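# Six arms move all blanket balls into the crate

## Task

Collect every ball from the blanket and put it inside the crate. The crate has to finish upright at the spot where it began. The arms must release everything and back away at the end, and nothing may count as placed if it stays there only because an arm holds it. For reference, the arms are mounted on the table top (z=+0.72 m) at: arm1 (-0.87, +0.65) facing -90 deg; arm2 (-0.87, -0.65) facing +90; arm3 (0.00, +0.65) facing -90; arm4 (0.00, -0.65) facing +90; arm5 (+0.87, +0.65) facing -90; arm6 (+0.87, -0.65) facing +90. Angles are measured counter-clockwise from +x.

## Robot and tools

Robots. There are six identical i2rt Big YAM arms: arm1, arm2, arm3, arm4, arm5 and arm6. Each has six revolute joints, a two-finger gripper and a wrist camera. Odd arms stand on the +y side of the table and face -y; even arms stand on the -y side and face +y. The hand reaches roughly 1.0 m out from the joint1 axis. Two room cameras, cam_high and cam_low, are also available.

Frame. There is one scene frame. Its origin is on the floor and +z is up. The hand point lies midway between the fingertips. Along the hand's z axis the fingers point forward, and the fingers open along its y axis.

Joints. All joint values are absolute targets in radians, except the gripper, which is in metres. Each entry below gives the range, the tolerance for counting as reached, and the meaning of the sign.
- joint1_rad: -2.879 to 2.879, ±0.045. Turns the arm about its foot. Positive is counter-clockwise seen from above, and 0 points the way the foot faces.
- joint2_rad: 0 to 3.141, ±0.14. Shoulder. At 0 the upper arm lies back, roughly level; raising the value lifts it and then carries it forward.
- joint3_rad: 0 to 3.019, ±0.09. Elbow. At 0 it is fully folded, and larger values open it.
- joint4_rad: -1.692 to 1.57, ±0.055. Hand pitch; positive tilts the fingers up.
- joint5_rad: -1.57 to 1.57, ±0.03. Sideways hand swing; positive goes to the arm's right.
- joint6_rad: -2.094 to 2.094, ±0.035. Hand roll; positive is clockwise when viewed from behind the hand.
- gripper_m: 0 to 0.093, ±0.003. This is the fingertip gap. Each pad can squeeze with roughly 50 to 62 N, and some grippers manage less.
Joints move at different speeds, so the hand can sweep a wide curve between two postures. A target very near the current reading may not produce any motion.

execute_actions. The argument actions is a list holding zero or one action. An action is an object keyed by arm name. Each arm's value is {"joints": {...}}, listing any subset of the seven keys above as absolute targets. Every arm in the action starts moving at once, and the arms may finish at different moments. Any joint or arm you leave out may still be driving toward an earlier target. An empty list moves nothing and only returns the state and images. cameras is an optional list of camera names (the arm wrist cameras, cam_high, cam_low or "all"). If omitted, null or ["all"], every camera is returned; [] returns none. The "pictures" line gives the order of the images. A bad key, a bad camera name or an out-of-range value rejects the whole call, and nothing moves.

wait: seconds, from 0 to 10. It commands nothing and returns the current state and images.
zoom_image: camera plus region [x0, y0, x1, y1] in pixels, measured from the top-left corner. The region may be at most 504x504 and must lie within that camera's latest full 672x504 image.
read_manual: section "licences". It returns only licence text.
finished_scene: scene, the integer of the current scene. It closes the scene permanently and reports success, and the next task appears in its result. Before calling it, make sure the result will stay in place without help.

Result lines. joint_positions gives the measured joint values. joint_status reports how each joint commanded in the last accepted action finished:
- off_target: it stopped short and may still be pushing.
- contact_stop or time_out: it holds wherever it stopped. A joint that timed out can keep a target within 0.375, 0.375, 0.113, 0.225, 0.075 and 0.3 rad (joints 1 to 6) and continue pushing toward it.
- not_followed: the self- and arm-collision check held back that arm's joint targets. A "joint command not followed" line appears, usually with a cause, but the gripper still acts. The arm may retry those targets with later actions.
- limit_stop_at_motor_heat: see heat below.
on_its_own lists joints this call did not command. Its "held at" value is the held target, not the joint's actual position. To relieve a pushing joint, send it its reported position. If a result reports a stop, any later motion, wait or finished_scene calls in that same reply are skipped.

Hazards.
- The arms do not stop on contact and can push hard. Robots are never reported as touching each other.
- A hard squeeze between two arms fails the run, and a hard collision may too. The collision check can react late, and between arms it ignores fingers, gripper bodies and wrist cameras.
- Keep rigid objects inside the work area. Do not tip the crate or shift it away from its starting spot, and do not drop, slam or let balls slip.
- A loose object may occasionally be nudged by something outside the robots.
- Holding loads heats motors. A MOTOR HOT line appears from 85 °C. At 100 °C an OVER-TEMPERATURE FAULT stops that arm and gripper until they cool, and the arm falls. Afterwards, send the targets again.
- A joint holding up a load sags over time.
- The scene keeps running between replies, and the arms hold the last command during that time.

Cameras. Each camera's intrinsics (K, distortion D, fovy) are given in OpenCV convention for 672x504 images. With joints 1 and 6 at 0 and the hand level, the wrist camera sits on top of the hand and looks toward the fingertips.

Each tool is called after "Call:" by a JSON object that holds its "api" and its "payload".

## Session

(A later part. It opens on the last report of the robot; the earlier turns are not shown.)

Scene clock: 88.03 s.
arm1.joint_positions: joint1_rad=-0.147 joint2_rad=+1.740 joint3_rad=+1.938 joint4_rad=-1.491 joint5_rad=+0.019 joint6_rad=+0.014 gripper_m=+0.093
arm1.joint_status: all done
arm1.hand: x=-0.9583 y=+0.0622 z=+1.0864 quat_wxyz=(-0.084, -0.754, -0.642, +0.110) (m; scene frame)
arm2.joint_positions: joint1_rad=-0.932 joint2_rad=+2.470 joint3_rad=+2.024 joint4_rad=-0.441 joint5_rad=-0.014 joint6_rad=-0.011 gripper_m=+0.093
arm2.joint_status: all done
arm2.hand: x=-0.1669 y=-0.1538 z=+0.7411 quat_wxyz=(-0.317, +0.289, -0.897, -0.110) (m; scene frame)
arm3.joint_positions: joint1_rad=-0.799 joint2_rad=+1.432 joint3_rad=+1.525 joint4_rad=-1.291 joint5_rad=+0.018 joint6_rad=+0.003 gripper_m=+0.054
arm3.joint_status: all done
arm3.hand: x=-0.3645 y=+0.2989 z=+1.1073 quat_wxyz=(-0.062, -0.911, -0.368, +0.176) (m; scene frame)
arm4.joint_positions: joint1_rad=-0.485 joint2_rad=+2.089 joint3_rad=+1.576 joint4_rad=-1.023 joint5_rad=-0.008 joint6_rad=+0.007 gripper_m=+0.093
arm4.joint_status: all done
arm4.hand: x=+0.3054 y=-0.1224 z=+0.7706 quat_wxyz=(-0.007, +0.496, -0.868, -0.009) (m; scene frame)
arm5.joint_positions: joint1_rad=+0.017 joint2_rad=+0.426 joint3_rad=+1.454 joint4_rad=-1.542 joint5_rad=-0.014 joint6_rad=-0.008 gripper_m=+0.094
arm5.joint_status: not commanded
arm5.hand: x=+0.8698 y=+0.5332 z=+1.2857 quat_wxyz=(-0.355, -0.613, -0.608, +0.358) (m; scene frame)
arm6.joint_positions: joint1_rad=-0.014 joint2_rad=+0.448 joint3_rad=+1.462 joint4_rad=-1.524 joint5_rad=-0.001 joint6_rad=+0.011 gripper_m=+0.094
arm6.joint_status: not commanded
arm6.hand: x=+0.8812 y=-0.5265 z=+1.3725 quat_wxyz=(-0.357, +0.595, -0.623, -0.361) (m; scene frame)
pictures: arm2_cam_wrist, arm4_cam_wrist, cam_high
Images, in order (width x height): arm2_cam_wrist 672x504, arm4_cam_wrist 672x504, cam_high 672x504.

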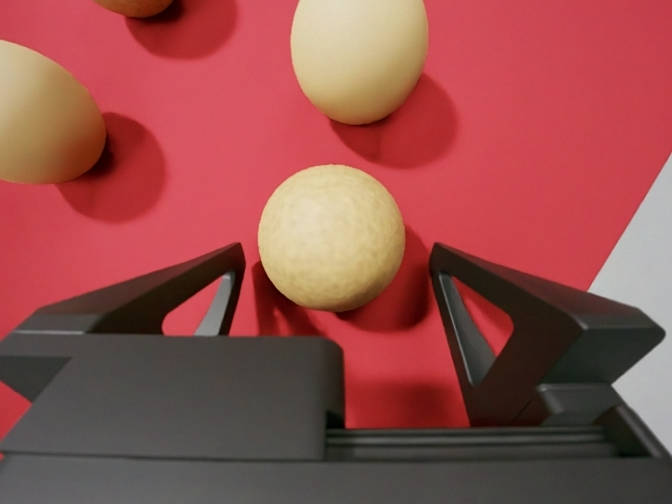

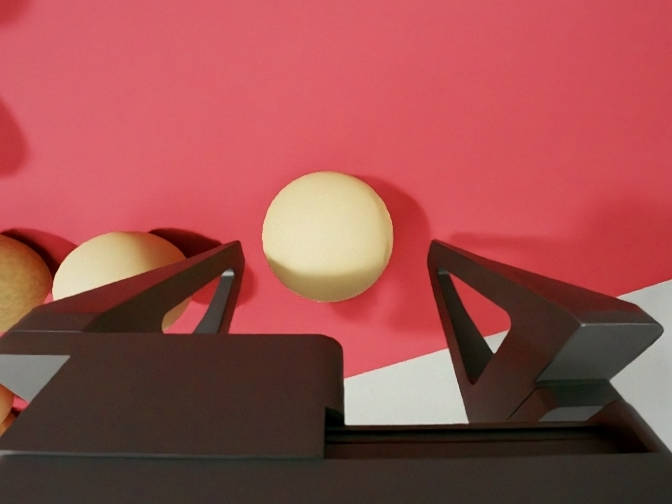

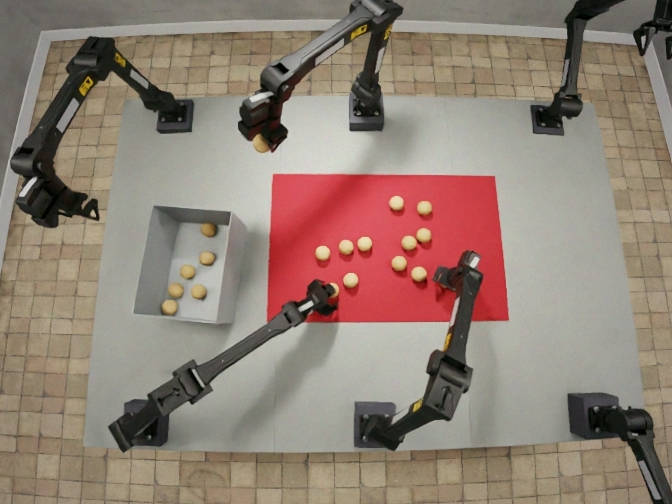

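Call:
{"api": "execute_actions", "payload": {"actions": [{"arm4":{"joints":{"joint2_rad":2.165,"joint4_rad":-0.99}},"arm2":{"joints":{"gripper_m":0.045}},"arm3":{"joints":{"joint2_rad":2.39,"joint3_rad":2.42,"joint4_rad":-0.7}}}], "cameras": ["arm2_cam_wrist","arm3_cam_wrist","arm4_cam_wrist"]}}

Scene clock: 90.27 s.
arm1.joint_positions: joint1_rad=-0.147 joint2_rad=+1.740 joint3_rad=+1.938 joint4_rad=-1.491 joint5_rad=+0.019 joint6_rad=+0.014 gripper_m=+0.093
arm1.joint_status: not commanded
arm1.hand: x=-0.9583 y=+0.0622 z=+1.0864 quat_wxyz=(-0.084, -0.754, -0.642, +0.110) (m; scene frame)
arm2.joint_positions: joint1_rad=-0.932 joint2_rad=+2.470 joint3_rad=+2.024 joint4_rad=-0.441 joint5_rad=-0.014 joint6_rad=-0.010 gripper_m=+0.054
arm2.joint_status: gripper_m off_target (ended at +0.054, target +0.045)
arm2.hand: x=-0.1670 y=-0.1538 z=+0.7411 quat_wxyz=(-0.317, +0.289, -0.897, -0.110) (m; scene frame)
arm3.joint_positions: joint1_rad=-0.799 joint2_rad=+2.389 joint3_rad=+2.369 joint4_rad=-0.727 joint5_rad=+0.018 joint6_rad=+0.003 gripper_m=+0.054
arm3.joint_status: all done
arm3.hand: x=-0.6512 y=+0.0190 z=+0.9508 quat_wxyz=(-0.144, -0.850, -0.341, +0.374) (m; scene frame)
arm4.joint_positions: joint1_rad=-0.485 joint2_rad=+2.135 joint3_rad=+1.576 joint4_rad=-1.008 joint5_rad=-0.008 joint6_rad=+0.007 gripper_m=+0.093
arm4.joint_status: all done
arm4.hand: x=+0.3036 y=-0.1254 z=+0.7439 quat_wxyz=(+0.006, +0.496, -0.868, -0.001) (m; scene frame)
arm5.joint_positions: joint1_rad=+0.017 joint2_rad=+0.426 joint3_rad=+1.454 joint4_rad=-1.542 joint5_rad=-0.014 joint6_rad=-0.008 gripper_m=+0.094
arm5.joint_status: not commanded
arm5.hand: x=+0.8698 y=+0.5332 z=+1.2857 quat_wxyz=(-0.355, -0.613, -0.608, +0.358) (m; scene frame)
arm6.joint_positions: joint1_rad=-0.014 joint2_rad=+0.448 joint3_rad=+1.462 joint4_rad=-1.524 joint5_rad=-0.001 joint6_rad=+0.011 gripper_m=+0.094
arm6.joint_status: not commanded
arm6.hand: x=+0.8812 y=-0.5265 z=+1.3725 quat_wxyz=(-0.357, +0.595, -0.623, -0.361) (m; scene frame)
pictures: arm2_cam_wrist, arm3_cam_wrist, arm4_cam_wrist
Images, in order (width x height): arm2_cam_wrist 672x504, arm3_cam_wrist 672x504, arm4_cam_wrist 672x504.

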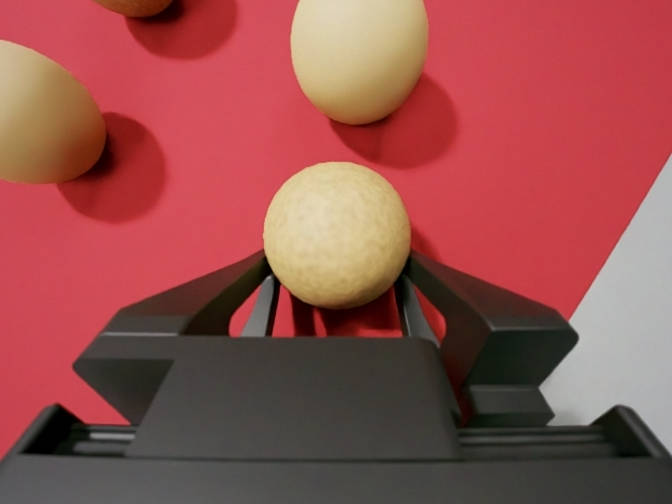

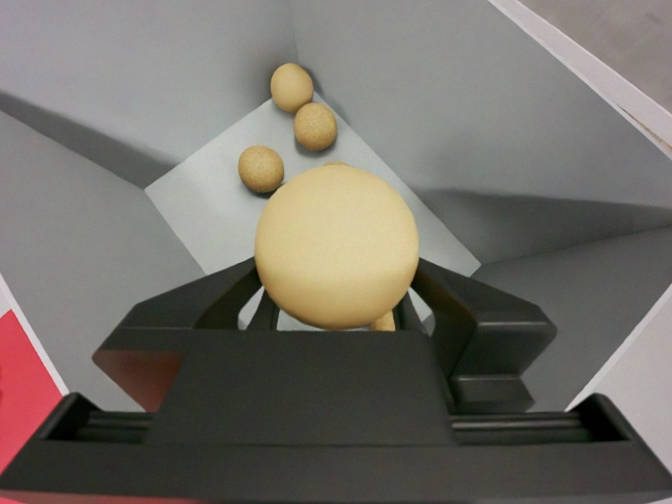

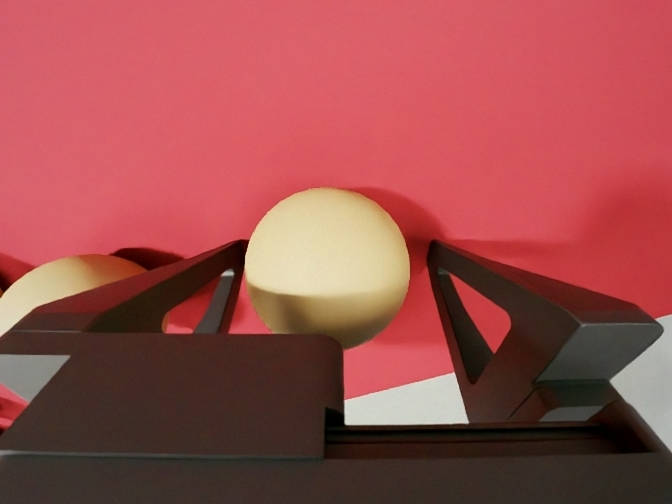

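Call:
{"api": "execute_actions", "payload": {"actions": [{"arm4":{"joints":{"gripper_m":0.045}},"arm3":{"joints":{"gripper_m":0.093}},"arm2":{"joints":{"joint2_rad":1.47,"joint3_rad":1.54,"joint4_rad":-1.45}}}], "cameras": ["arm2_cam_wrist","arm4_cam_wrist"]}}

Call:
{"api": "execute_actions", "payload": {"actions": [{"arm4":{"joints":{"joint2_rad":1.43,"joint3_rad":1.54,"joint4_rad":-1.31}},"arm3":{"joints":{"joint2_rad":1.43,"joint3_rad":1.54,"joint4_rad":-1.31}},"arm2":{"joints":{"joint1_rad":-0.21}}}], "cameras": ["arm4_cam_wrist","cam_high"]}}

Scene clock: 92.43 s.
arm1.joint_positions: joint1_rad=-0.147 joint2_rad=+1.740 joint3_rad=+1.938 joint4_rad=-1.491 joint5_rad=+0.019 joint6_rad=+0.014 gripper_m=+0.093
arm1.joint_status: not commanded
arm1.hand: x=-0.9583 y=+0.0622 z=+1.0864 quat_wxyz=(-0.084, -0.754, -0.642, +0.110) (m; scene frame)
arm2.joint_positions: joint1_rad=-0.932 joint2_rad=+1.468 joint3_rad=+1.537 joint4_rad=-1.440 joint5_rad=-0.014 joint6_rad=-0.010 gripper_m=+0.054
arm2.joint_status: all done
arm2.hand: x=-0.4764 y=-0.3751 z=+1.0828 quat_wxyz=(-0.091, +0.305, -0.947, -0.041) (m; scene frame)
arm3.joint_positions: joint1_rad=-0.799 joint2_rad=+2.389 joint3_rad=+2.369 joint4_rad=-0.727 joint5_rad=+0.018 joint6_rad=+0.003 gripper_m=+0.093
arm3.joint_status: all done
arm3.hand: x=-0.6512 y=+0.0190 z=+0.9508 quat_wxyz=(-0.144, -0.850, -0.341, +0.374) (m; scene frame)
arm4.joint_positions: joint1_rad=-0.485 joint2_rad=+2.135 joint3_rad=+1.576 joint4_rad=-1.008 joint5_rad=-0.008 joint6_rad=+0.007 gripper_m=+0.056
arm4.joint_status: gripper_m off_target (ended at +0.056, target +0.045)
arm4.hand: x=+0.3036 y=-0.1254 z=+0.7439 quat_wxyz=(+0.006, +0.496, -0.868, -0.001) (m; scene frame)
arm5.joint_positions: joint1_rad=+0.017 joint2_rad=+0.426 joint3_rad=+1.454 joint4_rad=-1.542 joint5_rad=-0.014 joint6_rad=-0.008 gripper_m=+0.094
arm5.joint_status: not commanded
arm5.hand: x=+0.8698 y=+0.5332 z=+1.2857 quat_wxyz=(-0.355, -0.613, -0.608, +0.358) (m; scene frame)
arm6.joint_positions: joint1_rad=-0.014 joint2_rad=+0.448 joint3_rad=+1.462 joint4_rad=-1.524 joint5_rad=-0.001 joint6_rad=+0.011 gripper_m=+0.094
arm6.joint_status: not commanded
arm6.hand: x=+0.8812 y=-0.5265 z=+1.3725 quat_wxyz=(-0.357, +0.595, -0.623, -0.361) (m; scene frame)
pictures: arm2_cam_wrist, arm4_cam_wrist
Images, in order (width x height): arm2_cam_wrist 672x504, arm4_cam_wrist 672x504.

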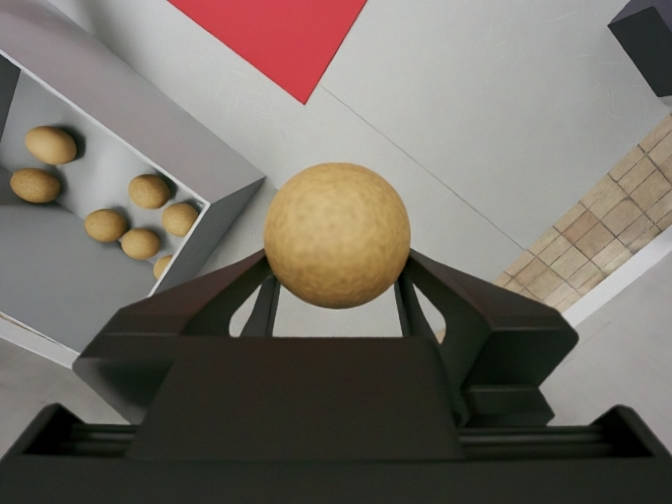

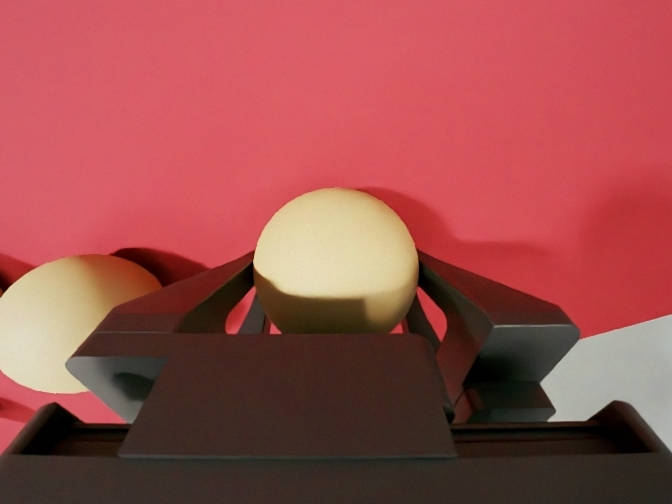

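Scene clock: 94.13 s.
arm1.joint_positions: joint1_rad=-0.147 joint2_rad=+1.740 joint3_rad=+1.938 joint4_rad=-1.491 joint5_rad=+0.019 joint6_rad=+0.014 gripper_m=+0.093
arm1.joint_status: not commanded
arm1.hand: x=-0.9583 y=+0.0622 z=+1.0864 quat_wxyz=(-0.084, -0.754, -0.642, +0.110) (m; scene frame)
arm2.joint_positions: joint1_rad=-0.206 joint2_rad=+1.468 joint3_rad=+1.537 joint4_rad=-1.440 joint5_rad=-0.014 joint6_rad=-0.010 gripper_m=+0.054
arm2.joint_status: all done
arm2.hand: x=-0.7594 y=-0.1849 z=+1.0860 quat_wxyz=(-0.074, +0.621, -0.777, -0.072) (m; scene frame)
arm3.joint_positions: joint1_rad=-0.799 joint2_rad=+1.420 joint3_rad=+1.546 joint4_rad=-1.293 joint5_rad=+0.018 joint6_rad=+0.003 gripper_m=+0.093
arm3.joint_status: all done
arm3.hand: x=-0.3653 y=+0.2981 z=+1.1224 quat_wxyz=(-0.068, -0.908, -0.366, +0.190) (m; scene frame)
arm4.joint_positions: joint1_rad=-0.485 joint2_rad=+1.412 joint3_rad=+1.528 joint4_rad=-1.293 joint5_rad=-0.008 joint6_rad=+0.007 gripper_m=+0.056
arm4.joint_status: all done
arm4.hand: x=+0.2538 y=-0.2114 z=+1.1119 quat_wxyz=(-0.162, +0.488, -0.852, -0.099) (m; scene frame)
arm5.joint_positions: joint1_rad=+0.017 joint2_rad=+0.426 joint3_rad=+1.454 joint4_rad=-1.542 joint5_rad=-0.014 joint6_rad=-0.008 gripper_m=+0.094
arm5.joint_status: not commanded
arm5.hand: x=+0.8698 y=+0.5332 z=+1.2857 quat_wxyz=(-0.355, -0.613, -0.608, +0.358) (m; scene frame)
arm6.joint_positions: joint1_rad=-0.014 joint2_rad=+0.448 joint3_rad=+1.462 joint4_rad=-1.524 joint5_rad=-0.001 joint6_rad=+0.011 gripper_m=+0.094
arm6.joint_status: not commanded
arm6.hand: x=+0.8812 y=-0.5265 z=+1.3725 quat_wxyz=(-0.357, +0.595, -0.623, -0.361) (m; scene frame)
pictures: arm4_cam_wrist, cam_high
Images, in order (width x height): arm4_cam_wrist 672x504, cam_high 672x504.

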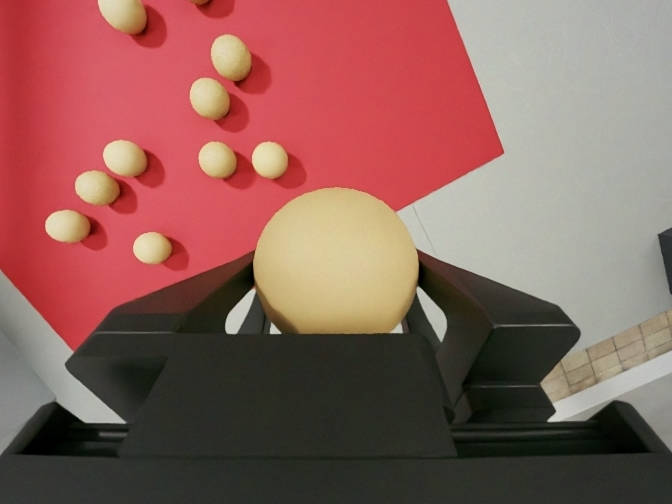

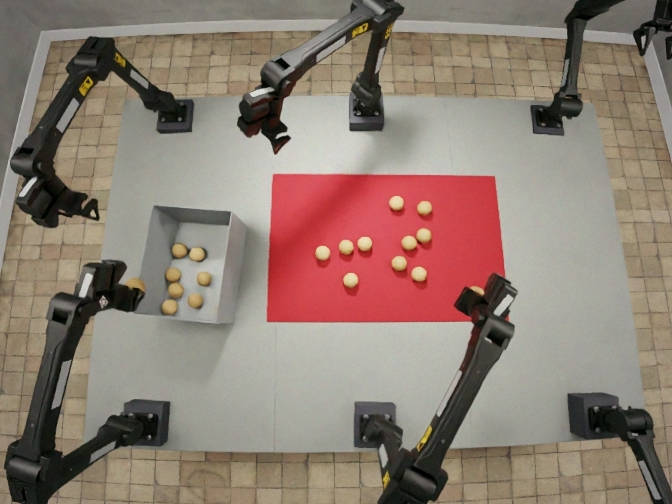

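Call:
{"api": "execute_actions", "payload": {"actions": [{"arm4":{"joints":{"joint1_rad":0.3}},"arm3":{"joints":{"joint1_rad":0.485}},"arm1":{"joints":{"joint1_rad":0.801}},"arm2":{"joints":{"joint2_rad":1.75,"joint3_rad":1.38,"joint4_rad":-1.08}}}], "cameras": ["arm2_cam_wrist","cam_high"]}}

Scene clock: 96.80 s.
arm1.joint_positions: joint1_rad=+0.808 joint2_rad=+1.759 joint3_rad=+1.938 joint4_rad=-1.491 joint5_rad=+0.015 joint6_rad=+0.014 gripper_m=+0.093
arm1.joint_status: all done
arm1.hand: x=-0.4381 y=+0.2362 z=+1.0753 quat_wxyz=(-0.117, -0.375, -0.918, +0.054) (m; scene frame)
arm2.joint_positions: joint1_rad=-0.206 joint2_rad=+1.745 joint3_rad=+1.356 joint4_rad=-1.092 joint5_rad=-0.014 joint6_rad=-0.010 gripper_m=+0.054
arm2.joint_status: all done
arm2.hand: x=-0.7490 y=-0.1350 z=+0.8889 quat_wxyz=(-0.031, +0.623, -0.780, -0.038) (m; scene frame)
arm3.joint_positions: joint1_rad=+0.486 joint2_rad=+1.430 joint3_rad=+1.546 joint4_rad=-1.293 joint5_rad=+0.015 joint6_rad=+0.003 gripper_m=+0.093
arm3.joint_status: all done
arm3.hand: x=+0.2367 y=+0.1986 z=+1.1171 quat_wxyz=(-0.164, -0.508, -0.839, +0.108) (m; scene frame)
arm4.joint_positions: joint1_rad=+0.302 joint2_rad=+1.412 joint3_rad=+1.528 joint4_rad=-1.293 joint5_rad=-0.008 joint6_rad=+0.007 gripper_m=+0.056
arm4.joint_status: all done
arm4.hand: x=-0.1284 y=-0.1611 z=+1.1138 quat_wxyz=(-0.109, +0.776, -0.601, -0.157) (m; scene frame)
arm5.joint_positions: joint1_rad=+0.017 joint2_rad=+0.426 joint3_rad=+1.454 joint4_rad=-1.542 joint5_rad=-0.014 joint6_rad=-0.008 gripper_m=+0.094
arm5.joint_status: not commanded
arm5.hand: x=+0.8698 y=+0.5332 z=+1.2857 quat_wxyz=(-0.355, -0.613, -0.608, +0.358) (m; scene frame)
arm6.joint_positions: joint1_rad=-0.014 joint2_rad=+0.448 joint3_rad=+1.462 joint4_rad=-1.524 joint5_rad=-0.001 joint6_rad=+0.011 gripper_m=+0.094
arm6.joint_status: not commanded
arm6.hand: x=+0.8812 y=-0.5265 z=+1.3725 quat_wxyz=(-0.357, +0.595, -0.623, -0.361) (m; scene frame)
pictures: arm2_cam_wrist, cam_high
Images, in order (width x height): arm2_cam_wrist 672x504, cam_high 672x504.

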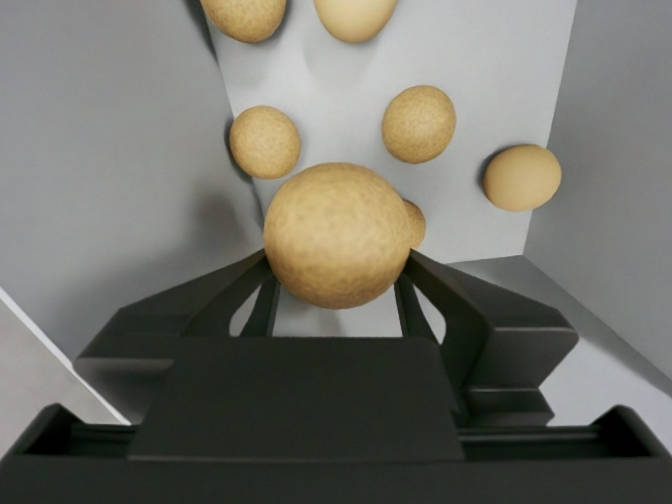

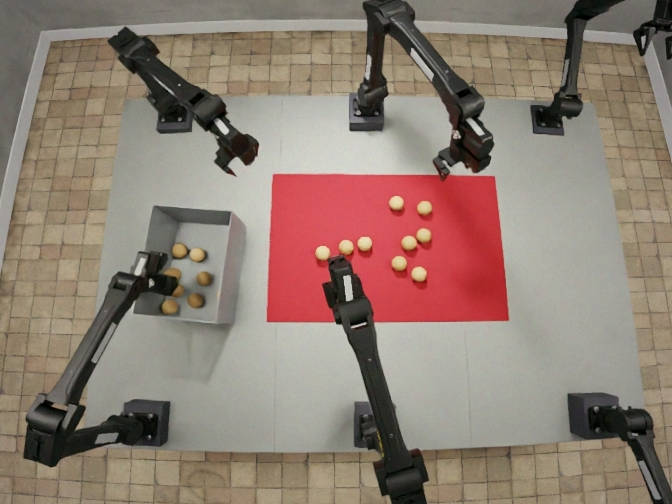

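Call:
{"api": "execute_actions", "payload": {"actions": [{"arm4":{"joints":{"joint1_rad":0.65}},"arm3":{"joints":{"joint2_rad":1.845,"joint3_rad":1.276,"joint4_rad":-0.99}},"arm1":{"joints":{"joint2_rad":2.405,"joint3_rad":2.065,"joint4_rad":-0.374}},"arm2":{"joints":{"gripper_m":0.075}}}], "cameras": ["arm1_cam_wrist","arm3_cam_wrist","cam_high"]}}

Scene clock: 99.20 s.
arm1.joint_positions: joint1_rad=+0.808 joint2_rad=+2.401 joint3_rad=+2.052 joint4_rad=-0.390 joint5_rad=+0.016 joint6_rad=+0.015 gripper_m=+0.093
arm1.joint_status: all done
arm1.hand: x=-0.2279 y=+0.0368 z=+0.7949 quat_wxyz=(-0.374, -0.348, -0.846, +0.154) (m; scene frame)
arm2.joint_positions: joint1_rad=-0.206 joint2_rad=+1.745 joint3_rad=+1.356 joint4_rad=-1.092 joint5_rad=-0.014 joint6_rad=-0.010 gripper_m=+0.075
arm2.joint_status: all done
arm2.hand: x=-0.7490 y=-0.1350 z=+0.8889 quat_wxyz=(-0.031, +0.623, -0.780, -0.038) (m; scene frame)
arm3.joint_positions: joint1_rad=+0.486 joint2_rad=+1.837 joint3_rad=+1.258 joint4_rad=-1.008 joint5_rad=+0.015 joint6_rad=+0.003 gripper_m=+0.093
arm3.joint_status: all done
arm3.hand: x=+0.2329 y=+0.2047 z=+0.8081 quat_wxyz=(+0.011, -0.517, -0.856, +0.003) (m; scene frame)
arm4.joint_positions: joint1_rad=+0.662 joint2_rad=+1.412 joint3_rad=+1.528 joint4_rad=-1.293 joint5_rad=-0.008 joint6_rad=+0.006 gripper_m=+0.056
arm4.joint_status: all done
arm4.hand: x=-0.2909 y=-0.2381 z=+1.1157 quat_wxyz=(-0.079, +0.871, -0.452, -0.177) (m; scene frame)
arm5.joint_positions: joint1_rad=+0.017 joint2_rad=+0.426 joint3_rad=+1.454 joint4_rad=-1.542 joint5_rad=-0.014 joint6_rad=-0.008 gripper_m=+0.094
arm5.joint_status: not commanded
arm5.hand: x=+0.8698 y=+0.5332 z=+1.2857 quat_wxyz=(-0.355, -0.613, -0.608, +0.358) (m; scene frame)
arm6.joint_positions: joint1_rad=-0.014 joint2_rad=+0.448 joint3_rad=+1.462 joint4_rad=-1.524 joint5_rad=-0.001 joint6_rad=+0.011 gripper_m=+0.094
arm6.joint_status: not commanded
arm6.hand: x=+0.8812 y=-0.5265 z=+1.3725 quat_wxyz=(-0.357, +0.595, -0.623, -0.361) (m; scene frame)
pictures: arm1_cam_wrist, arm3_cam_wrist, cam_high
Images, in order (width x height): arm1_cam_wrist 672x504, arm3_cam_wrist 672x504, cam_high 672x504.

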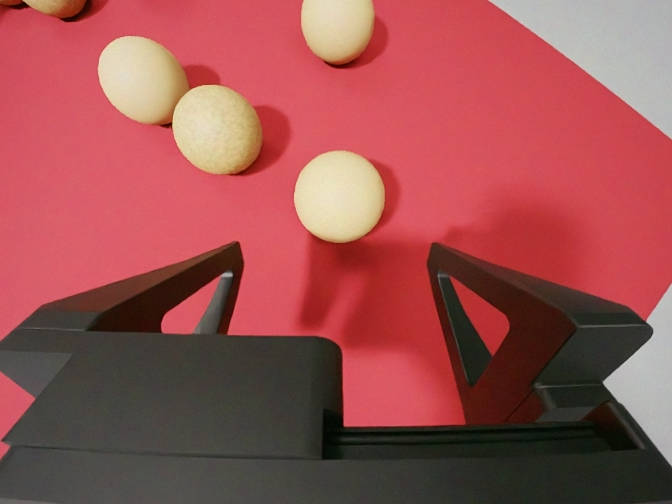

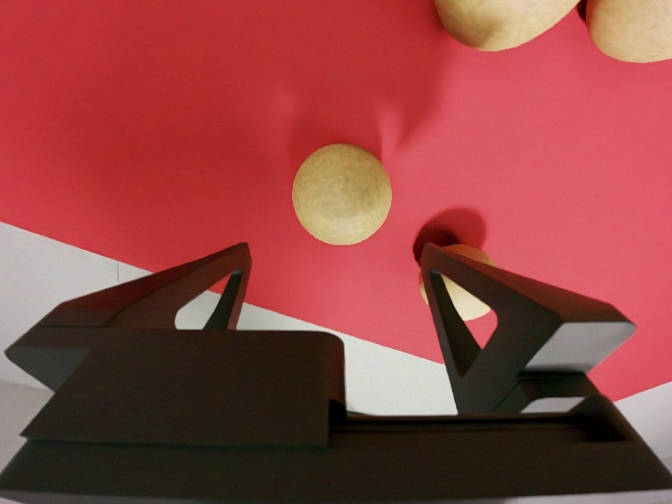

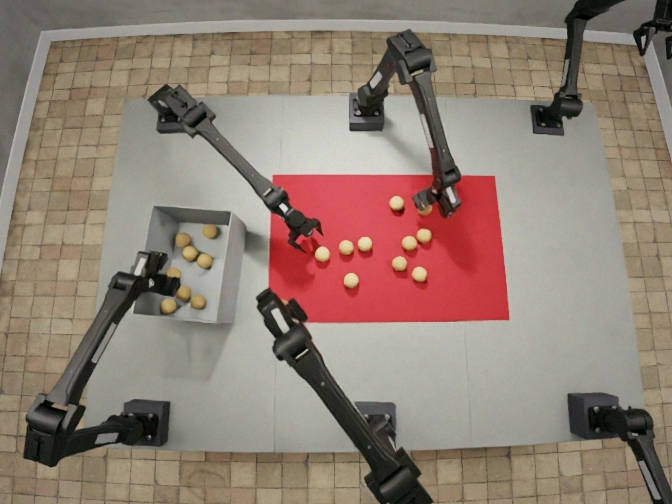

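Call:
{"api": "execute_actions", "payload": {"actions": [{"arm3":{"joints":{"joint1_rad":0.468,"joint2_rad":1.945,"joint3_rad":1.225,"joint4_rad":-0.86}},"arm1":{"joints":{"joint2_rad":2.609,"joint3_rad":2.37,"joint4_rad":-0.46}},"arm2":{"joints":{"joint2_rad":1.45,"joint3_rad":1.52,"joint4_rad":-1.45}}}], "cameras": ["arm1_cam_wrist","arm3_cam_wrist"]}}

Scene clock: 101.63 s.
arm1.joint_positions: joint1_rad=+0.808 joint2_rad=+2.600 joint3_rad=+2.319 joint4_rad=-0.452 joint5_rad=+0.016 joint6_rad=+0.015 gripper_m=+0.093
arm1.joint_status: all done
arm1.hand: x=-0.1966 y=+0.0071 z=+0.7522 quat_wxyz=(-0.376, -0.348, -0.845, +0.154) (m; scene frame)
arm2.joint_positions: joint1_rad=-0.206 joint2_rad=+1.454 joint3_rad=+1.508 joint4_rad=-1.440 joint5_rad=-0.014 joint6_rad=-0.010 gripper_m=+0.075
arm2.joint_status: all done
arm2.hand: x=-0.7613 y=-0.1930 z=+1.0802 quat_wxyz=(-0.069, +0.621, -0.777, -0.068) (m; scene frame)
arm3.joint_positions: joint1_rad=+0.479 joint2_rad=+1.948 joint3_rad=+1.224 joint4_rad=-0.879 joint5_rad=+0.015 joint6_rad=+0.003 gripper_m=+0.093
arm3.joint_status: all done
arm3.hand: x=+0.2295 y=+0.2028 z=+0.7437 quat_wxyz=(+0.018, -0.520, -0.854, -0.001) (m; scene frame)
arm4.joint_positions: joint1_rad=+0.662 joint2_rad=+1.412 joint3_rad=+1.528 joint4_rad=-1.293 joint5_rad=-0.008 joint6_rad=+0.006 gripper_m=+0.056
arm4.joint_status: not commanded
arm4.hand: x=-0.2909 y=-0.2381 z=+1.1157 quat_wxyz=(-0.079, +0.871, -0.452, -0.177) (m; scene frame)
arm5.joint_positions: joint1_rad=+0.017 joint2_rad=+0.426 joint3_rad=+1.454 joint4_rad=-1.542 joint5_rad=-0.014 joint6_rad=-0.008 gripper_m=+0.094
arm5.joint_status: not commanded
arm5.hand: x=+0.8698 y=+0.5332 z=+1.2857 quat_wxyz=(-0.355, -0.613, -0.608, +0.358) (m; scene frame)
arm6.joint_positions: joint1_rad=-0.014 joint2_rad=+0.448 joint3_rad=+1.462 joint4_rad=-1.524 joint5_rad=-0.001 joint6_rad=+0.011 gripper_m=+0.094
arm6.joint_status: not commanded
arm6.hand: x=+0.8812 y=-0.5265 z=+1.3725 quat_wxyz=(-0.357, +0.595, -0.623, -0.361) (m; scene frame)
pictures: arm1_cam_wrist, arm3_cam_wrist
Images, in order (width x height): arm1_cam_wrist 672x504, arm3_cam_wrist 672x504.

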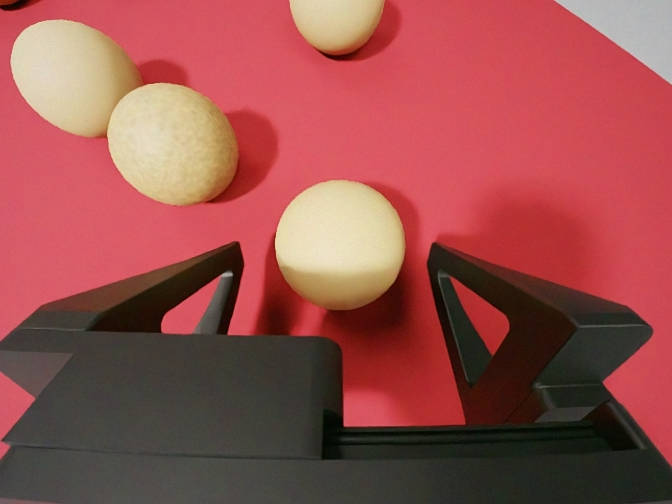

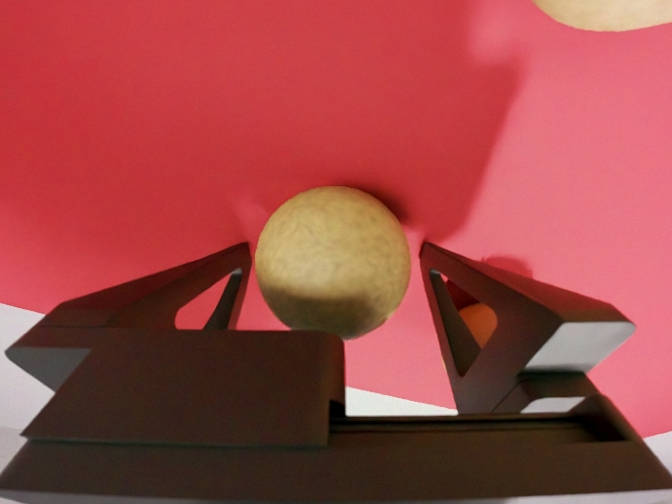

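Call:
{"api": "execute_actions", "payload": {"actions": [{"arm3":{"joints":{"gripper_m":0.045}},"arm1":{"joints":{"gripper_m":0.045}},"arm2":{"joints":{"joint1_rad":0.35,"gripper_m":0.093}}}], "cameras": ["arm1_cam_wrist","arm3_cam_wrist"]}}

Call:
{"api": "execute_actions", "payload": {"actions": [{"arm3":{"joints":{"joint2_rad":1.43,"joint3_rad":1.54,"joint4_rad":-1.31}},"arm1":{"joints":{"joint2_rad":1.75,"joint3_rad":1.96,"joint4_rad":-1.5}},"arm4":{"joints":{"joint1_rad":0.945}}}], "cameras": ["arm1_cam_wrist","arm3_cam_wrist","cam_high"]}}

Scene clock: 103.30 s.
arm1.joint_positions: joint1_rad=+0.808 joint2_rad=+2.600 joint3_rad=+2.319 joint4_rad=-0.452 joint5_rad=+0.016 joint6_rad=+0.015 gripper_m=+0.056
arm1.joint_status: gripper_m off_target (ended at +0.056, target +0.045)
arm1.hand: x=-0.1966 y=+0.0071 z=+0.7522 quat_wxyz=(-0.376, -0.348, -0.845, +0.154) (m; scene frame)
arm2.joint_positions: joint1_rad=+0.356 joint2_rad=+1.454 joint3_rad=+1.508 joint4_rad=-1.440 joint5_rad=-0.014 joint6_rad=-0.010 gripper_m=+0.093
arm2.joint_status: all done
arm2.hand: x=-1.0226 y=-0.2066 z=+1.0816 quat_wxyz=(-0.050, +0.813, -0.575, -0.084) (m; scene frame)
arm3.joint_positions: joint1_rad=+0.479 joint2_rad=+1.948 joint3_rad=+1.224 joint4_rad=-0.879 joint5_rad=+0.016 joint6_rad=+0.003 gripper_m=+0.056
arm3.joint_status: gripper_m off_target (ended at +0.056, target +0.045)
arm3.hand: x=+0.2294 y=+0.2027 z=+0.7437 quat_wxyz=(+0.018, -0.520, -0.854, -0.001) (m; scene frame)
arm4.joint_positions: joint1_rad=+0.662 joint2_rad=+1.412 joint3_rad=+1.528 joint4_rad=-1.293 joint5_rad=-0.008 joint6_rad=+0.006 gripper_m=+0.056
arm4.joint_status: not commanded
arm4.hand: x=-0.2909 y=-0.2381 z=+1.1157 quat_wxyz=(-0.079, +0.871, -0.452, -0.177) (m; scene frame)
arm5.joint_positions: joint1_rad=+0.017 joint2_rad=+0.426 joint3_rad=+1.454 joint4_rad=-1.542 joint5_rad=-0.014 joint6_rad=-0.008 gripper_m=+0.094
arm5.joint_status: not commanded
arm5.hand: x=+0.8698 y=+0.5332 z=+1.2857 quat_wxyz=(-0.355, -0.613, -0.608, +0.358) (m; scene frame)
arm6.joint_positions: joint1_rad=-0.014 joint2_rad=+0.448 joint3_rad=+1.462 joint4_rad=-1.524 joint5_rad=-0.001 joint6_rad=+0.011 gripper_m=+0.094
arm6.joint_status: not commanded
arm6.hand: x=+0.8812 y=-0.5265 z=+1.3725 quat_wxyz=(-0.357, +0.595, -0.623, -0.361) (m; scene frame)
pictures: arm1_cam_wrist, arm3_cam_wrist
Images, in order (width x height): arm1_cam_wrist 672x504, arm3_cam_wrist 672x504.

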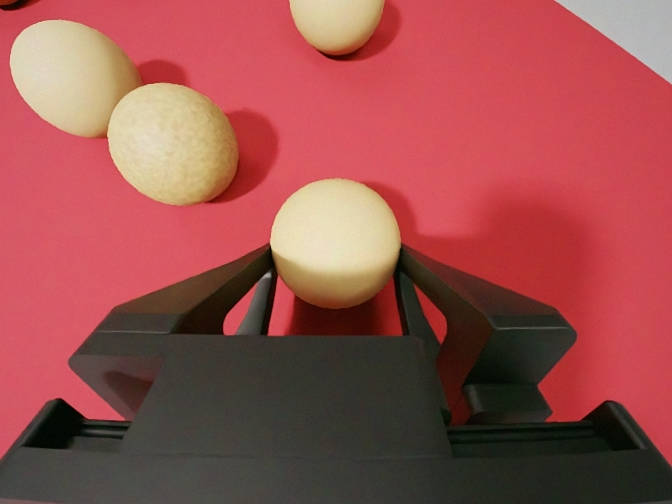

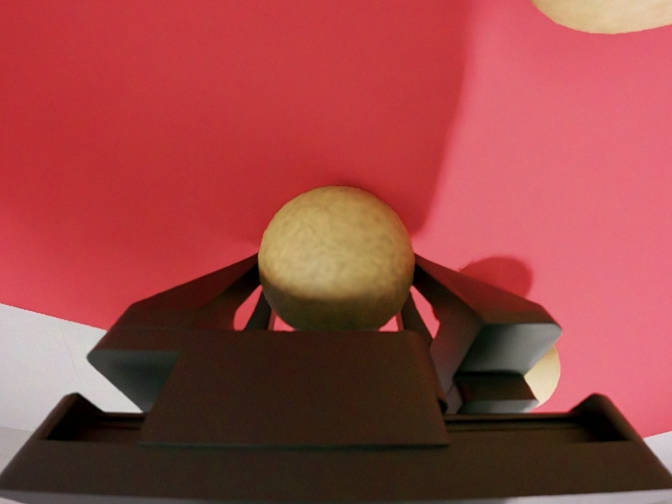

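Scene clock: 105.37 s.
arm1.joint_positions: joint1_rad=+0.808 joint2_rad=+1.764 joint3_rad=+1.949 joint4_rad=-1.493 joint5_rad=+0.016 joint6_rad=+0.015 gripper_m=+0.056
arm1.joint_status: all done
arm1.hand: x=-0.4363 y=+0.2344 z=+1.0776 quat_wxyz=(-0.120, -0.375, -0.918, +0.055) (m; scene frame)
arm2.joint_positions: joint1_rad=+0.356 joint2_rad=+1.454 joint3_rad=+1.508 joint4_rad=-1.440 joint5_rad=-0.014 joint6_rad=-0.010 gripper_m=+0.093
arm2.joint_status: not commanded
arm2.hand: x=-1.0226 y=-0.2066 z=+1.0816 quat_wxyz=(-0.050, +0.813, -0.575, -0.084) (m; scene frame)
arm3.joint_positions: joint1_rad=+0.479 joint2_rad=+1.438 joint3_rad=+1.538 joint4_rad=-1.291 joint5_rad=+0.016 joint6_rad=+0.003 gripper_m=+0.056
arm3.joint_status: all done
arm3.hand: x=+0.2333 y=+0.1964 z=+1.1096 quat_wxyz=(-0.157, -0.512, -0.838, +0.105) (m; scene frame)
arm4.joint_positions: joint1_rad=+0.957 joint2_rad=+1.412 joint3_rad=+1.528 joint4_rad=-1.293 joint5_rad=-0.008 joint6_rad=+0.006 gripper_m=+0.056
arm4.joint_status: all done
arm4.hand: x=-0.3970 y=-0.3409 z=+1.1175 quat_wxyz=(-0.053, +0.927, -0.319, -0.188) (m; scene frame)
arm5.joint_positions: joint1_rad=+0.017 joint2_rad=+0.426 joint3_rad=+1.454 joint4_rad=-1.542 joint5_rad=-0.014 joint6_rad=-0.008 gripper_m=+0.094
arm5.joint_status: not commanded
arm5.hand: x=+0.8698 y=+0.5332 z=+1.2857 quat_wxyz=(-0.355, -0.613, -0.608, +0.358) (m; scene frame)
arm6.joint_positions: joint1_rad=-0.014 joint2_rad=+0.448 joint3_rad=+1.462 joint4_rad=-1.524 joint5_rad=-0.001 joint6_rad=+0.011 gripper_m=+0.094
arm6.joint_status: not commanded
arm6.hand: x=+0.8812 y=-0.5265 z=+1.3725 quat_wxyz=(-0.357, +0.595, -0.623, -0.361) (m; scene frame)
pictures: arm1_cam_wrist, arm3_cam_wrist, cam_high
Images, in order (width x height): arm1_cam_wrist 672x504, arm3_cam_wrist 672x504, cam_high 672x504.

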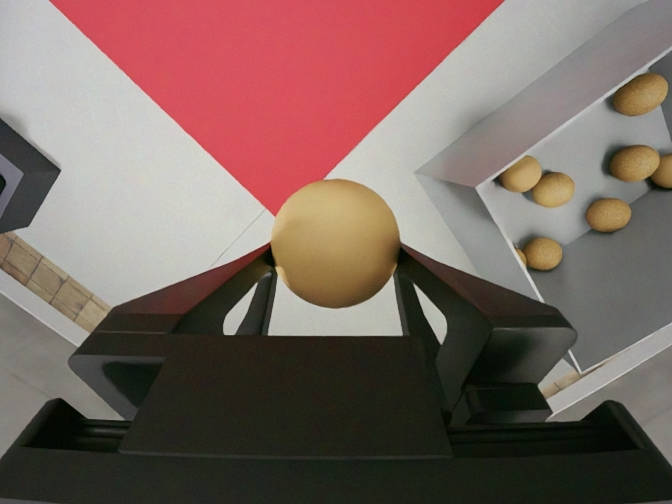

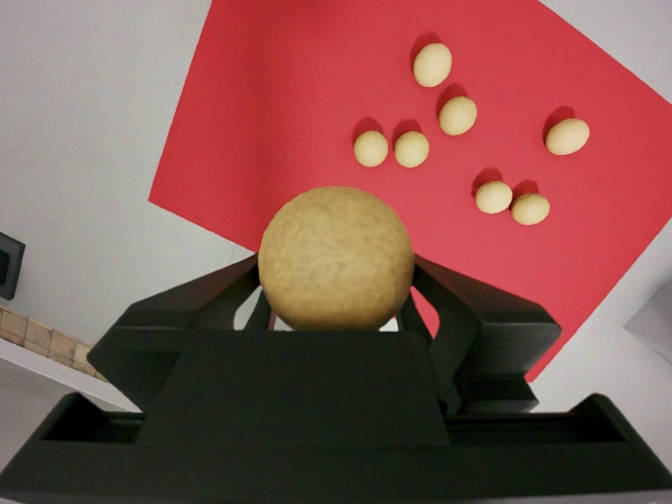

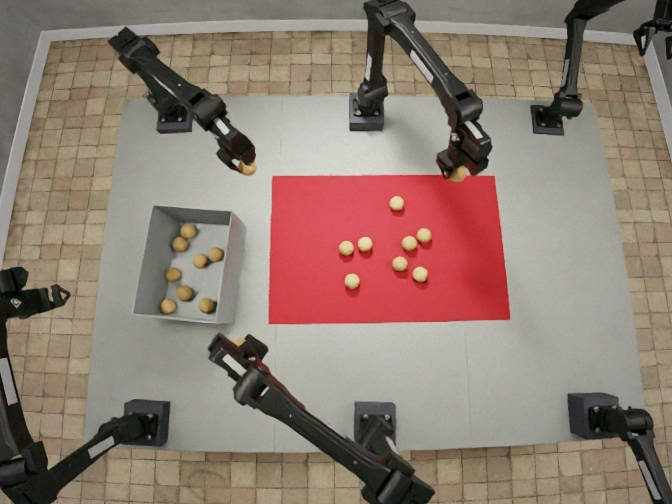

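Call:
{"api": "execute_actions", "payload": {"actions": [{"arm3":{"joints":{"joint1_rad":-0.1}},"arm4":{"joints":{"joint1_rad":0.94,"joint2_rad":2.27,"joint3_rad":2.33,"joint4_rad":-0.93}}}], "cameras": ["arm4_cam_wrist"]}}

Call:
{"api": "execute_actions", "payload": {"actions": [{"arm4":{"joints":{"gripper_m":0.093}}}], "cameras": []}}

Call:
{"api": "execute_actions", "payload": {"actions": [{"arm4":{"joints":{"joint2_rad":1.43,"joint3_rad":1.54,"joint4_rad":-1.31}}}], "cameras": ["cam_high"]}}

Scene clock: 107.60 s.
arm1.joint_positions: joint1_rad=+0.808 joint2_rad=+1.764 joint3_rad=+1.949 joint4_rad=-1.493 joint5_rad=+0.016 joint6_rad=+0.015 gripper_m=+0.056
arm1.joint_status: not commanded
arm1.hand: x=-0.4363 y=+0.2344 z=+1.0776 quat_wxyz=(-0.120, -0.375, -0.918, +0.055) (m; scene frame)
arm2.joint_positions: joint1_rad=+0.356 joint2_rad=+1.454 joint3_rad=+1.508 joint4_rad=-1.440 joint5_rad=-0.014 joint6_rad=-0.010 gripper_m=+0.093
arm2.joint_status: not commanded
arm2.hand: x=-1.0226 y=-0.2066 z=+1.0816 quat_wxyz=(-0.050, +0.813, -0.575, -0.084) (m; scene frame)
arm3.joint_positions: joint1_rad=-0.106 joint2_rad=+1.438 joint3_rad=+1.538 joint4_rad=-1.291 joint5_rad=+0.018 joint6_rad=+0.003 gripper_m=+0.056
arm3.joint_status: all done
arm3.hand: x=-0.0565 y=+0.1434 z=+1.1100 quat_wxyz=(-0.120, -0.732, -0.655, +0.147) (m; scene frame)
arm4.joint_positions: joint1_rad=+0.953 joint2_rad=+2.272 joint3_rad=+2.277 joint4_rad=-0.949 joint5_rad=-0.008 joint6_rad=+0.006 gripper_m=+0.056
arm4.joint_status: all done
arm4.hand: x=-0.6668 y=-0.1318 z=+0.9629 quat_wxyz=(-0.089, +0.899, -0.311, -0.294) (m; scene frame)
arm5.joint_positions: joint1_rad=+0.017 joint2_rad=+0.426 joint3_rad=+1.454 joint4_rad=-1.542 joint5_rad=-0.014 joint6_rad=-0.008 gripper_m=+0.094
arm5.joint_status: not commanded
arm5.hand: x=+0.8698 y=+0.5332 z=+1.2857 quat_wxyz=(-0.355, -0.613, -0.608, +0.358) (m; scene frame)
arm6.joint_positions: joint1_rad=-0.014 joint2_rad=+0.448 joint3_rad=+1.462 joint4_rad=-1.524 joint5_rad=-0.001 joint6_rad=+0.011 gripper_m=+0.094
arm6.joint_status: not commanded
arm6.hand: x=+0.8812 y=-0.5265 z=+1.3725 quat_wxyz=(-0.357, +0.595, -0.623, -0.361) (m; scene frame)
pictures: arm4_cam_wrist
Images, in order (width x height): arm4_cam_wrist 672x504.

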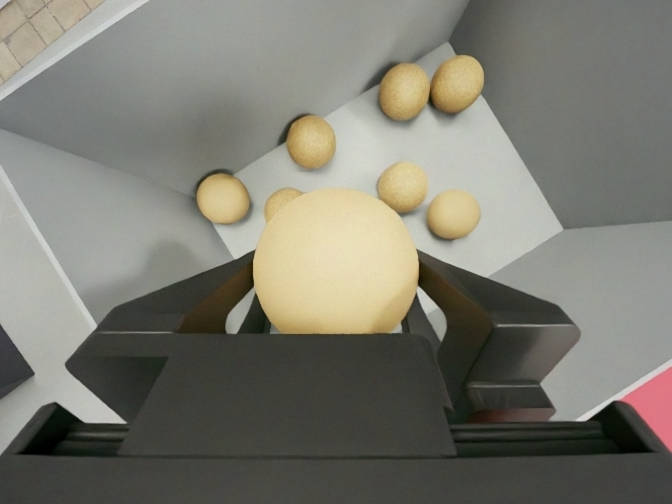

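Scene clock: 108.20 s.
arm1.joint_positions: joint1_rad=+0.808 joint2_rad=+1.764 joint3_rad=+1.949 joint4_rad=-1.493 joint5_rad=+0.016 joint6_rad=+0.015 gripper_m=+0.056
arm1.joint_status: not commanded
arm1.hand: x=-0.4363 y=+0.2344 z=+1.0776 quat_wxyz=(-0.120, -0.375, -0.918, +0.055) (m; scene frame)
arm2.joint_positions: joint1_rad=+0.356 joint2_rad=+1.454 joint3_rad=+1.508 joint4_rad=-1.440 joint5_rad=-0.014 joint6_rad=-0.010 gripper_m=+0.093
arm2.joint_status: not commanded
arm2.hand: x=-1.0226 y=-0.2066 z=+1.0816 quat_wxyz=(-0.050, +0.813, -0.575, -0.084) (m; scene frame)
arm3.joint_positions: joint1_rad=-0.106 joint2_rad=+1.438 joint3_rad=+1.538 joint4_rad=-1.291 joint5_rad=+0.018 joint6_rad=+0.003 gripper_m=+0.056
arm3.joint_status: not commanded
arm3.hand: x=-0.0565 y=+0.1434 z=+1.1100 quat_wxyz=(-0.120, -0.732, -0.655, +0.147) (m; scene frame)
arm4.joint_positions: joint1_rad=+0.953 joint2_rad=+2.272 joint3_rad=+2.277 joint4_rad=-0.949 joint5_rad=-0.008 joint6_rad=+0.006 gripper_m=+0.093
arm4.joint_status: all done
arm4.hand: x=-0.6668 y=-0.1318 z=+0.9629 quat_wxyz=(-0.089, +0.899, -0.311, -0.294) (m; scene frame)
arm5.joint_positions: joint1_rad=+0.017 joint2_rad=+0.426 joint3_rad=+1.454 joint4_rad=-1.542 joint5_rad=-0.014 joint6_rad=-0.008 gripper_m=+0.094
arm5.joint_status: not commanded
arm5.hand: x=+0.8698 y=+0.5332 z=+1.2857 quat_wxyz=(-0.355, -0.613, -0.608, +0.358) (m; scene frame)
arm6.joint_positions: joint1_rad=-0.014 joint2_rad=+0.448 joint3_rad=+1.462 joint4_rad=-1.524 joint5_rad=-0.001 joint6_rad=+0.011 gripper_m=+0.094
arm6.joint_status: not commanded
arm6.hand: x=+0.8812 y=-0.5265 z=+1.3725 quat_wxyz=(-0.357, +0.595, -0.623, -0.361) (m; scene frame)
pictures: none
No camera images: the call's "cameras" was empty. Leave "cameras" out to get every camera's image.

Scene clock: 109.73 s.
arm1.joint_positions: joint1_rad=+0.808 joint2_rad=+1.764 joint3_rad=+1.949 joint4_rad=-1.493 joint5_rad=+0.016 joint6_rad=+0.015 gripper_m=+0.056
arm1.joint_status: not commanded
arm1.hand: x=-0.4363 y=+0.2344 z=+1.0776 quat_wxyz=(-0.120, -0.375, -0.918, +0.055) (m; scene frame)
arm2.joint_positions: joint1_rad=+0.356 joint2_rad=+1.454 joint3_rad=+1.508 joint4_rad=-1.440 joint5_rad=-0.014 joint6_rad=-0.010 gripper_m=+0.093
arm2.joint_status: not commanded
arm2.hand: x=-1.0226 y=-0.2066 z=+1.0816 quat_wxyz=(-0.050, +0.813, -0.575, -0.084) (m; scene frame)
arm3.joint_positions: joint1_rad=-0.106 joint2_rad=+1.438 joint3_rad=+1.538 joint4_rad=-1.291 joint5_rad=+0.018 joint6_rad=+0.003 gripper_m=+0.056
arm3.joint_status: not commanded
arm3.hand: x=-0.0565 y=+0.1434 z=+1.1100 quat_wxyz=(-0.120, -0.732, -0.655, +0.147) (m; scene frame)
arm4.joint_positions: joint1_rad=+0.953 joint2_rad=+1.407 joint3_rad=+1.545 joint4_rad=-1.293 joint5_rad=-0.008 joint6_rad=+0.006 gripper_m=+0.093
arm4.joint_status: all done
arm4.hand: x=-0.3973 y=-0.3380 z=+1.1282 quat_wxyz=(-0.056, +0.925, -0.320, -0.198) (m; scene frame)
arm5.joint_positions: joint1_rad=+0.017 joint2_rad=+0.426 joint3_rad=+1.454 joint4_rad=-1.542 joint5_rad=-0.014 joint6_rad=-0.008 gripper_m=+0.094
arm5.joint_status: not commanded
arm5.hand: x=+0.8698 y=+0.5332 z=+1.2857 quat_wxyz=(-0.355, -0.613, -0.608, +0.358) (m; scene frame)
arm6.joint_positions: joint1_rad=-0.014 joint2_rad=+0.448 joint3_rad=+1.462 joint4_rad=-1.524 joint5_rad=-0.001 joint6_rad=+0.011 gripper_m=+0.094
arm6.joint_status: not commanded
arm6.hand: x=+0.8812 y=-0.5265 z=+1.3725 quat_wxyz=(-0.357, +0.595, -0.623, -0.361) (m; scene frame)
pictures: cam_high
Images, in order (width x height): cam_high 672x504.

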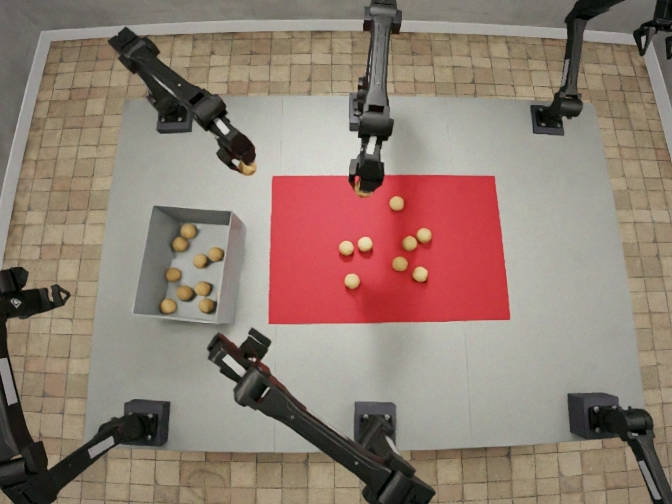

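Call:
{"api": "execute_actions", "payload": {"actions": [{"arm1":{"joints":{"joint1_rad":0.32,"joint2_rad":1.87,"joint3_rad":1.96,"joint4_rad":-1.44}},"arm4":{"joints":{"joint1_rad":-0.311,"joint6_rad":-1.4}},"arm2":{"joints":{"joint1_rad":-0.935}}}], "cameras": ["arm1_cam_wrist","cam_high"]}}

Scene clock: 112.77 s.
arm1.joint_positions: joint1_rad=+0.328 joint2_rad=+1.881 joint3_rad=+1.949 joint4_rad=-1.448 joint5_rad=+0.018 joint6_rad=+0.015 gripper_m=+0.056
arm1.joint_status: all done
arm1.hand: x=-0.6680 y=+0.0533 z=+1.0103 quat_wxyz=(-0.073, -0.585, -0.806, +0.062) (m; scene frame)
arm2.joint_positions: joint1_rad=-0.937 joint2_rad=+1.454 joint3_rad=+1.508 joint4_rad=-1.440 joint5_rad=-0.014 joint6_rad=-0.010 gripper_m=+0.093
arm2.joint_status: all done
arm2.hand: x=-0.4820 y=-0.3818 z=+1.0771 quat_wxyz=(-0.085, +0.302, -0.949, -0.039) (m; scene frame)
arm3.joint_positions: joint1_rad=-0.106 joint2_rad=+1.438 joint3_rad=+1.538 joint4_rad=-1.291 joint5_rad=+0.018 joint6_rad=+0.003 gripper_m=+0.056
arm3.joint_status: not commanded
arm3.hand: x=-0.0565 y=+0.1434 z=+1.1100 quat_wxyz=(-0.120, -0.732, -0.655, +0.147) (m; scene frame)
arm4.joint_positions: joint1_rad=-0.312 joint2_rad=+1.416 joint3_rad=+1.545 joint4_rad=-1.293 joint5_rad=-0.008 joint6_rad=-1.390 gripper_m=+0.093
arm4.joint_status: all done
arm4.hand: x=+0.1765 y=-0.1707 z=+1.1181 quat_wxyz=(-0.196, +0.946, -0.258, +0.012) (m; scene frame)
arm5.joint_positions: joint1_rad=+0.017 joint2_rad=+0.426 joint3_rad=+1.454 joint4_rad=-1.542 joint5_rad=-0.014 joint6_rad=-0.008 gripper_m=+0.094
arm5.joint_status: not commanded
arm5.hand: x=+0.8698 y=+0.5332 z=+1.2857 quat_wxyz=(-0.355, -0.613, -0.608, +0.358) (m; scene frame)
arm6.joint_positions: joint1_rad=-0.014 joint2_rad=+0.448 joint3_rad=+1.462 joint4_rad=-1.524 joint5_rad=-0.001 joint6_rad=+0.011 gripper_m=+0.094
arm6.joint_status: not commanded
arm6.hand: x=+0.8812 y=-0.5265 z=+1.3725 quat_wxyz=(-0.357, +0.595, -0.623, -0.361) (m; scene frame)
pictures: arm1_cam_wrist, cam_high
Images, in order (width x height): arm1_cam_wrist 672x504, cam_high 672x504.

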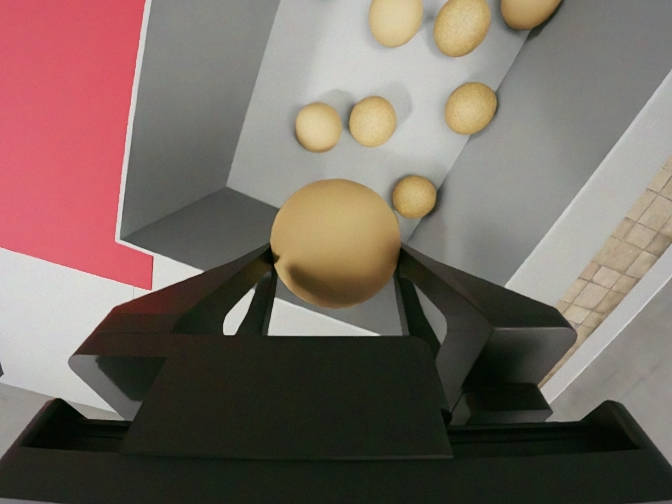

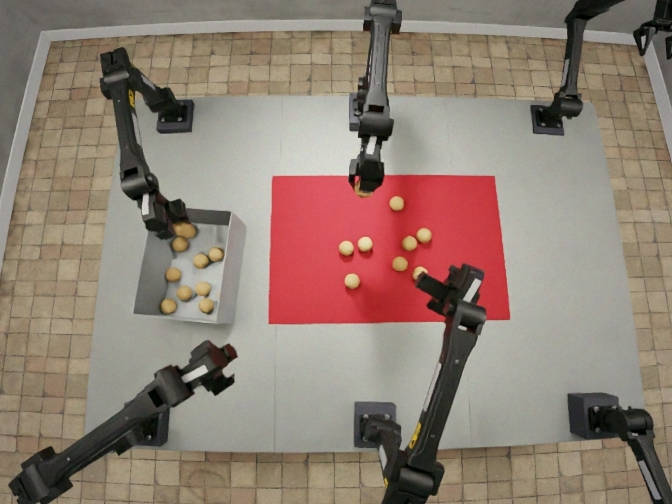

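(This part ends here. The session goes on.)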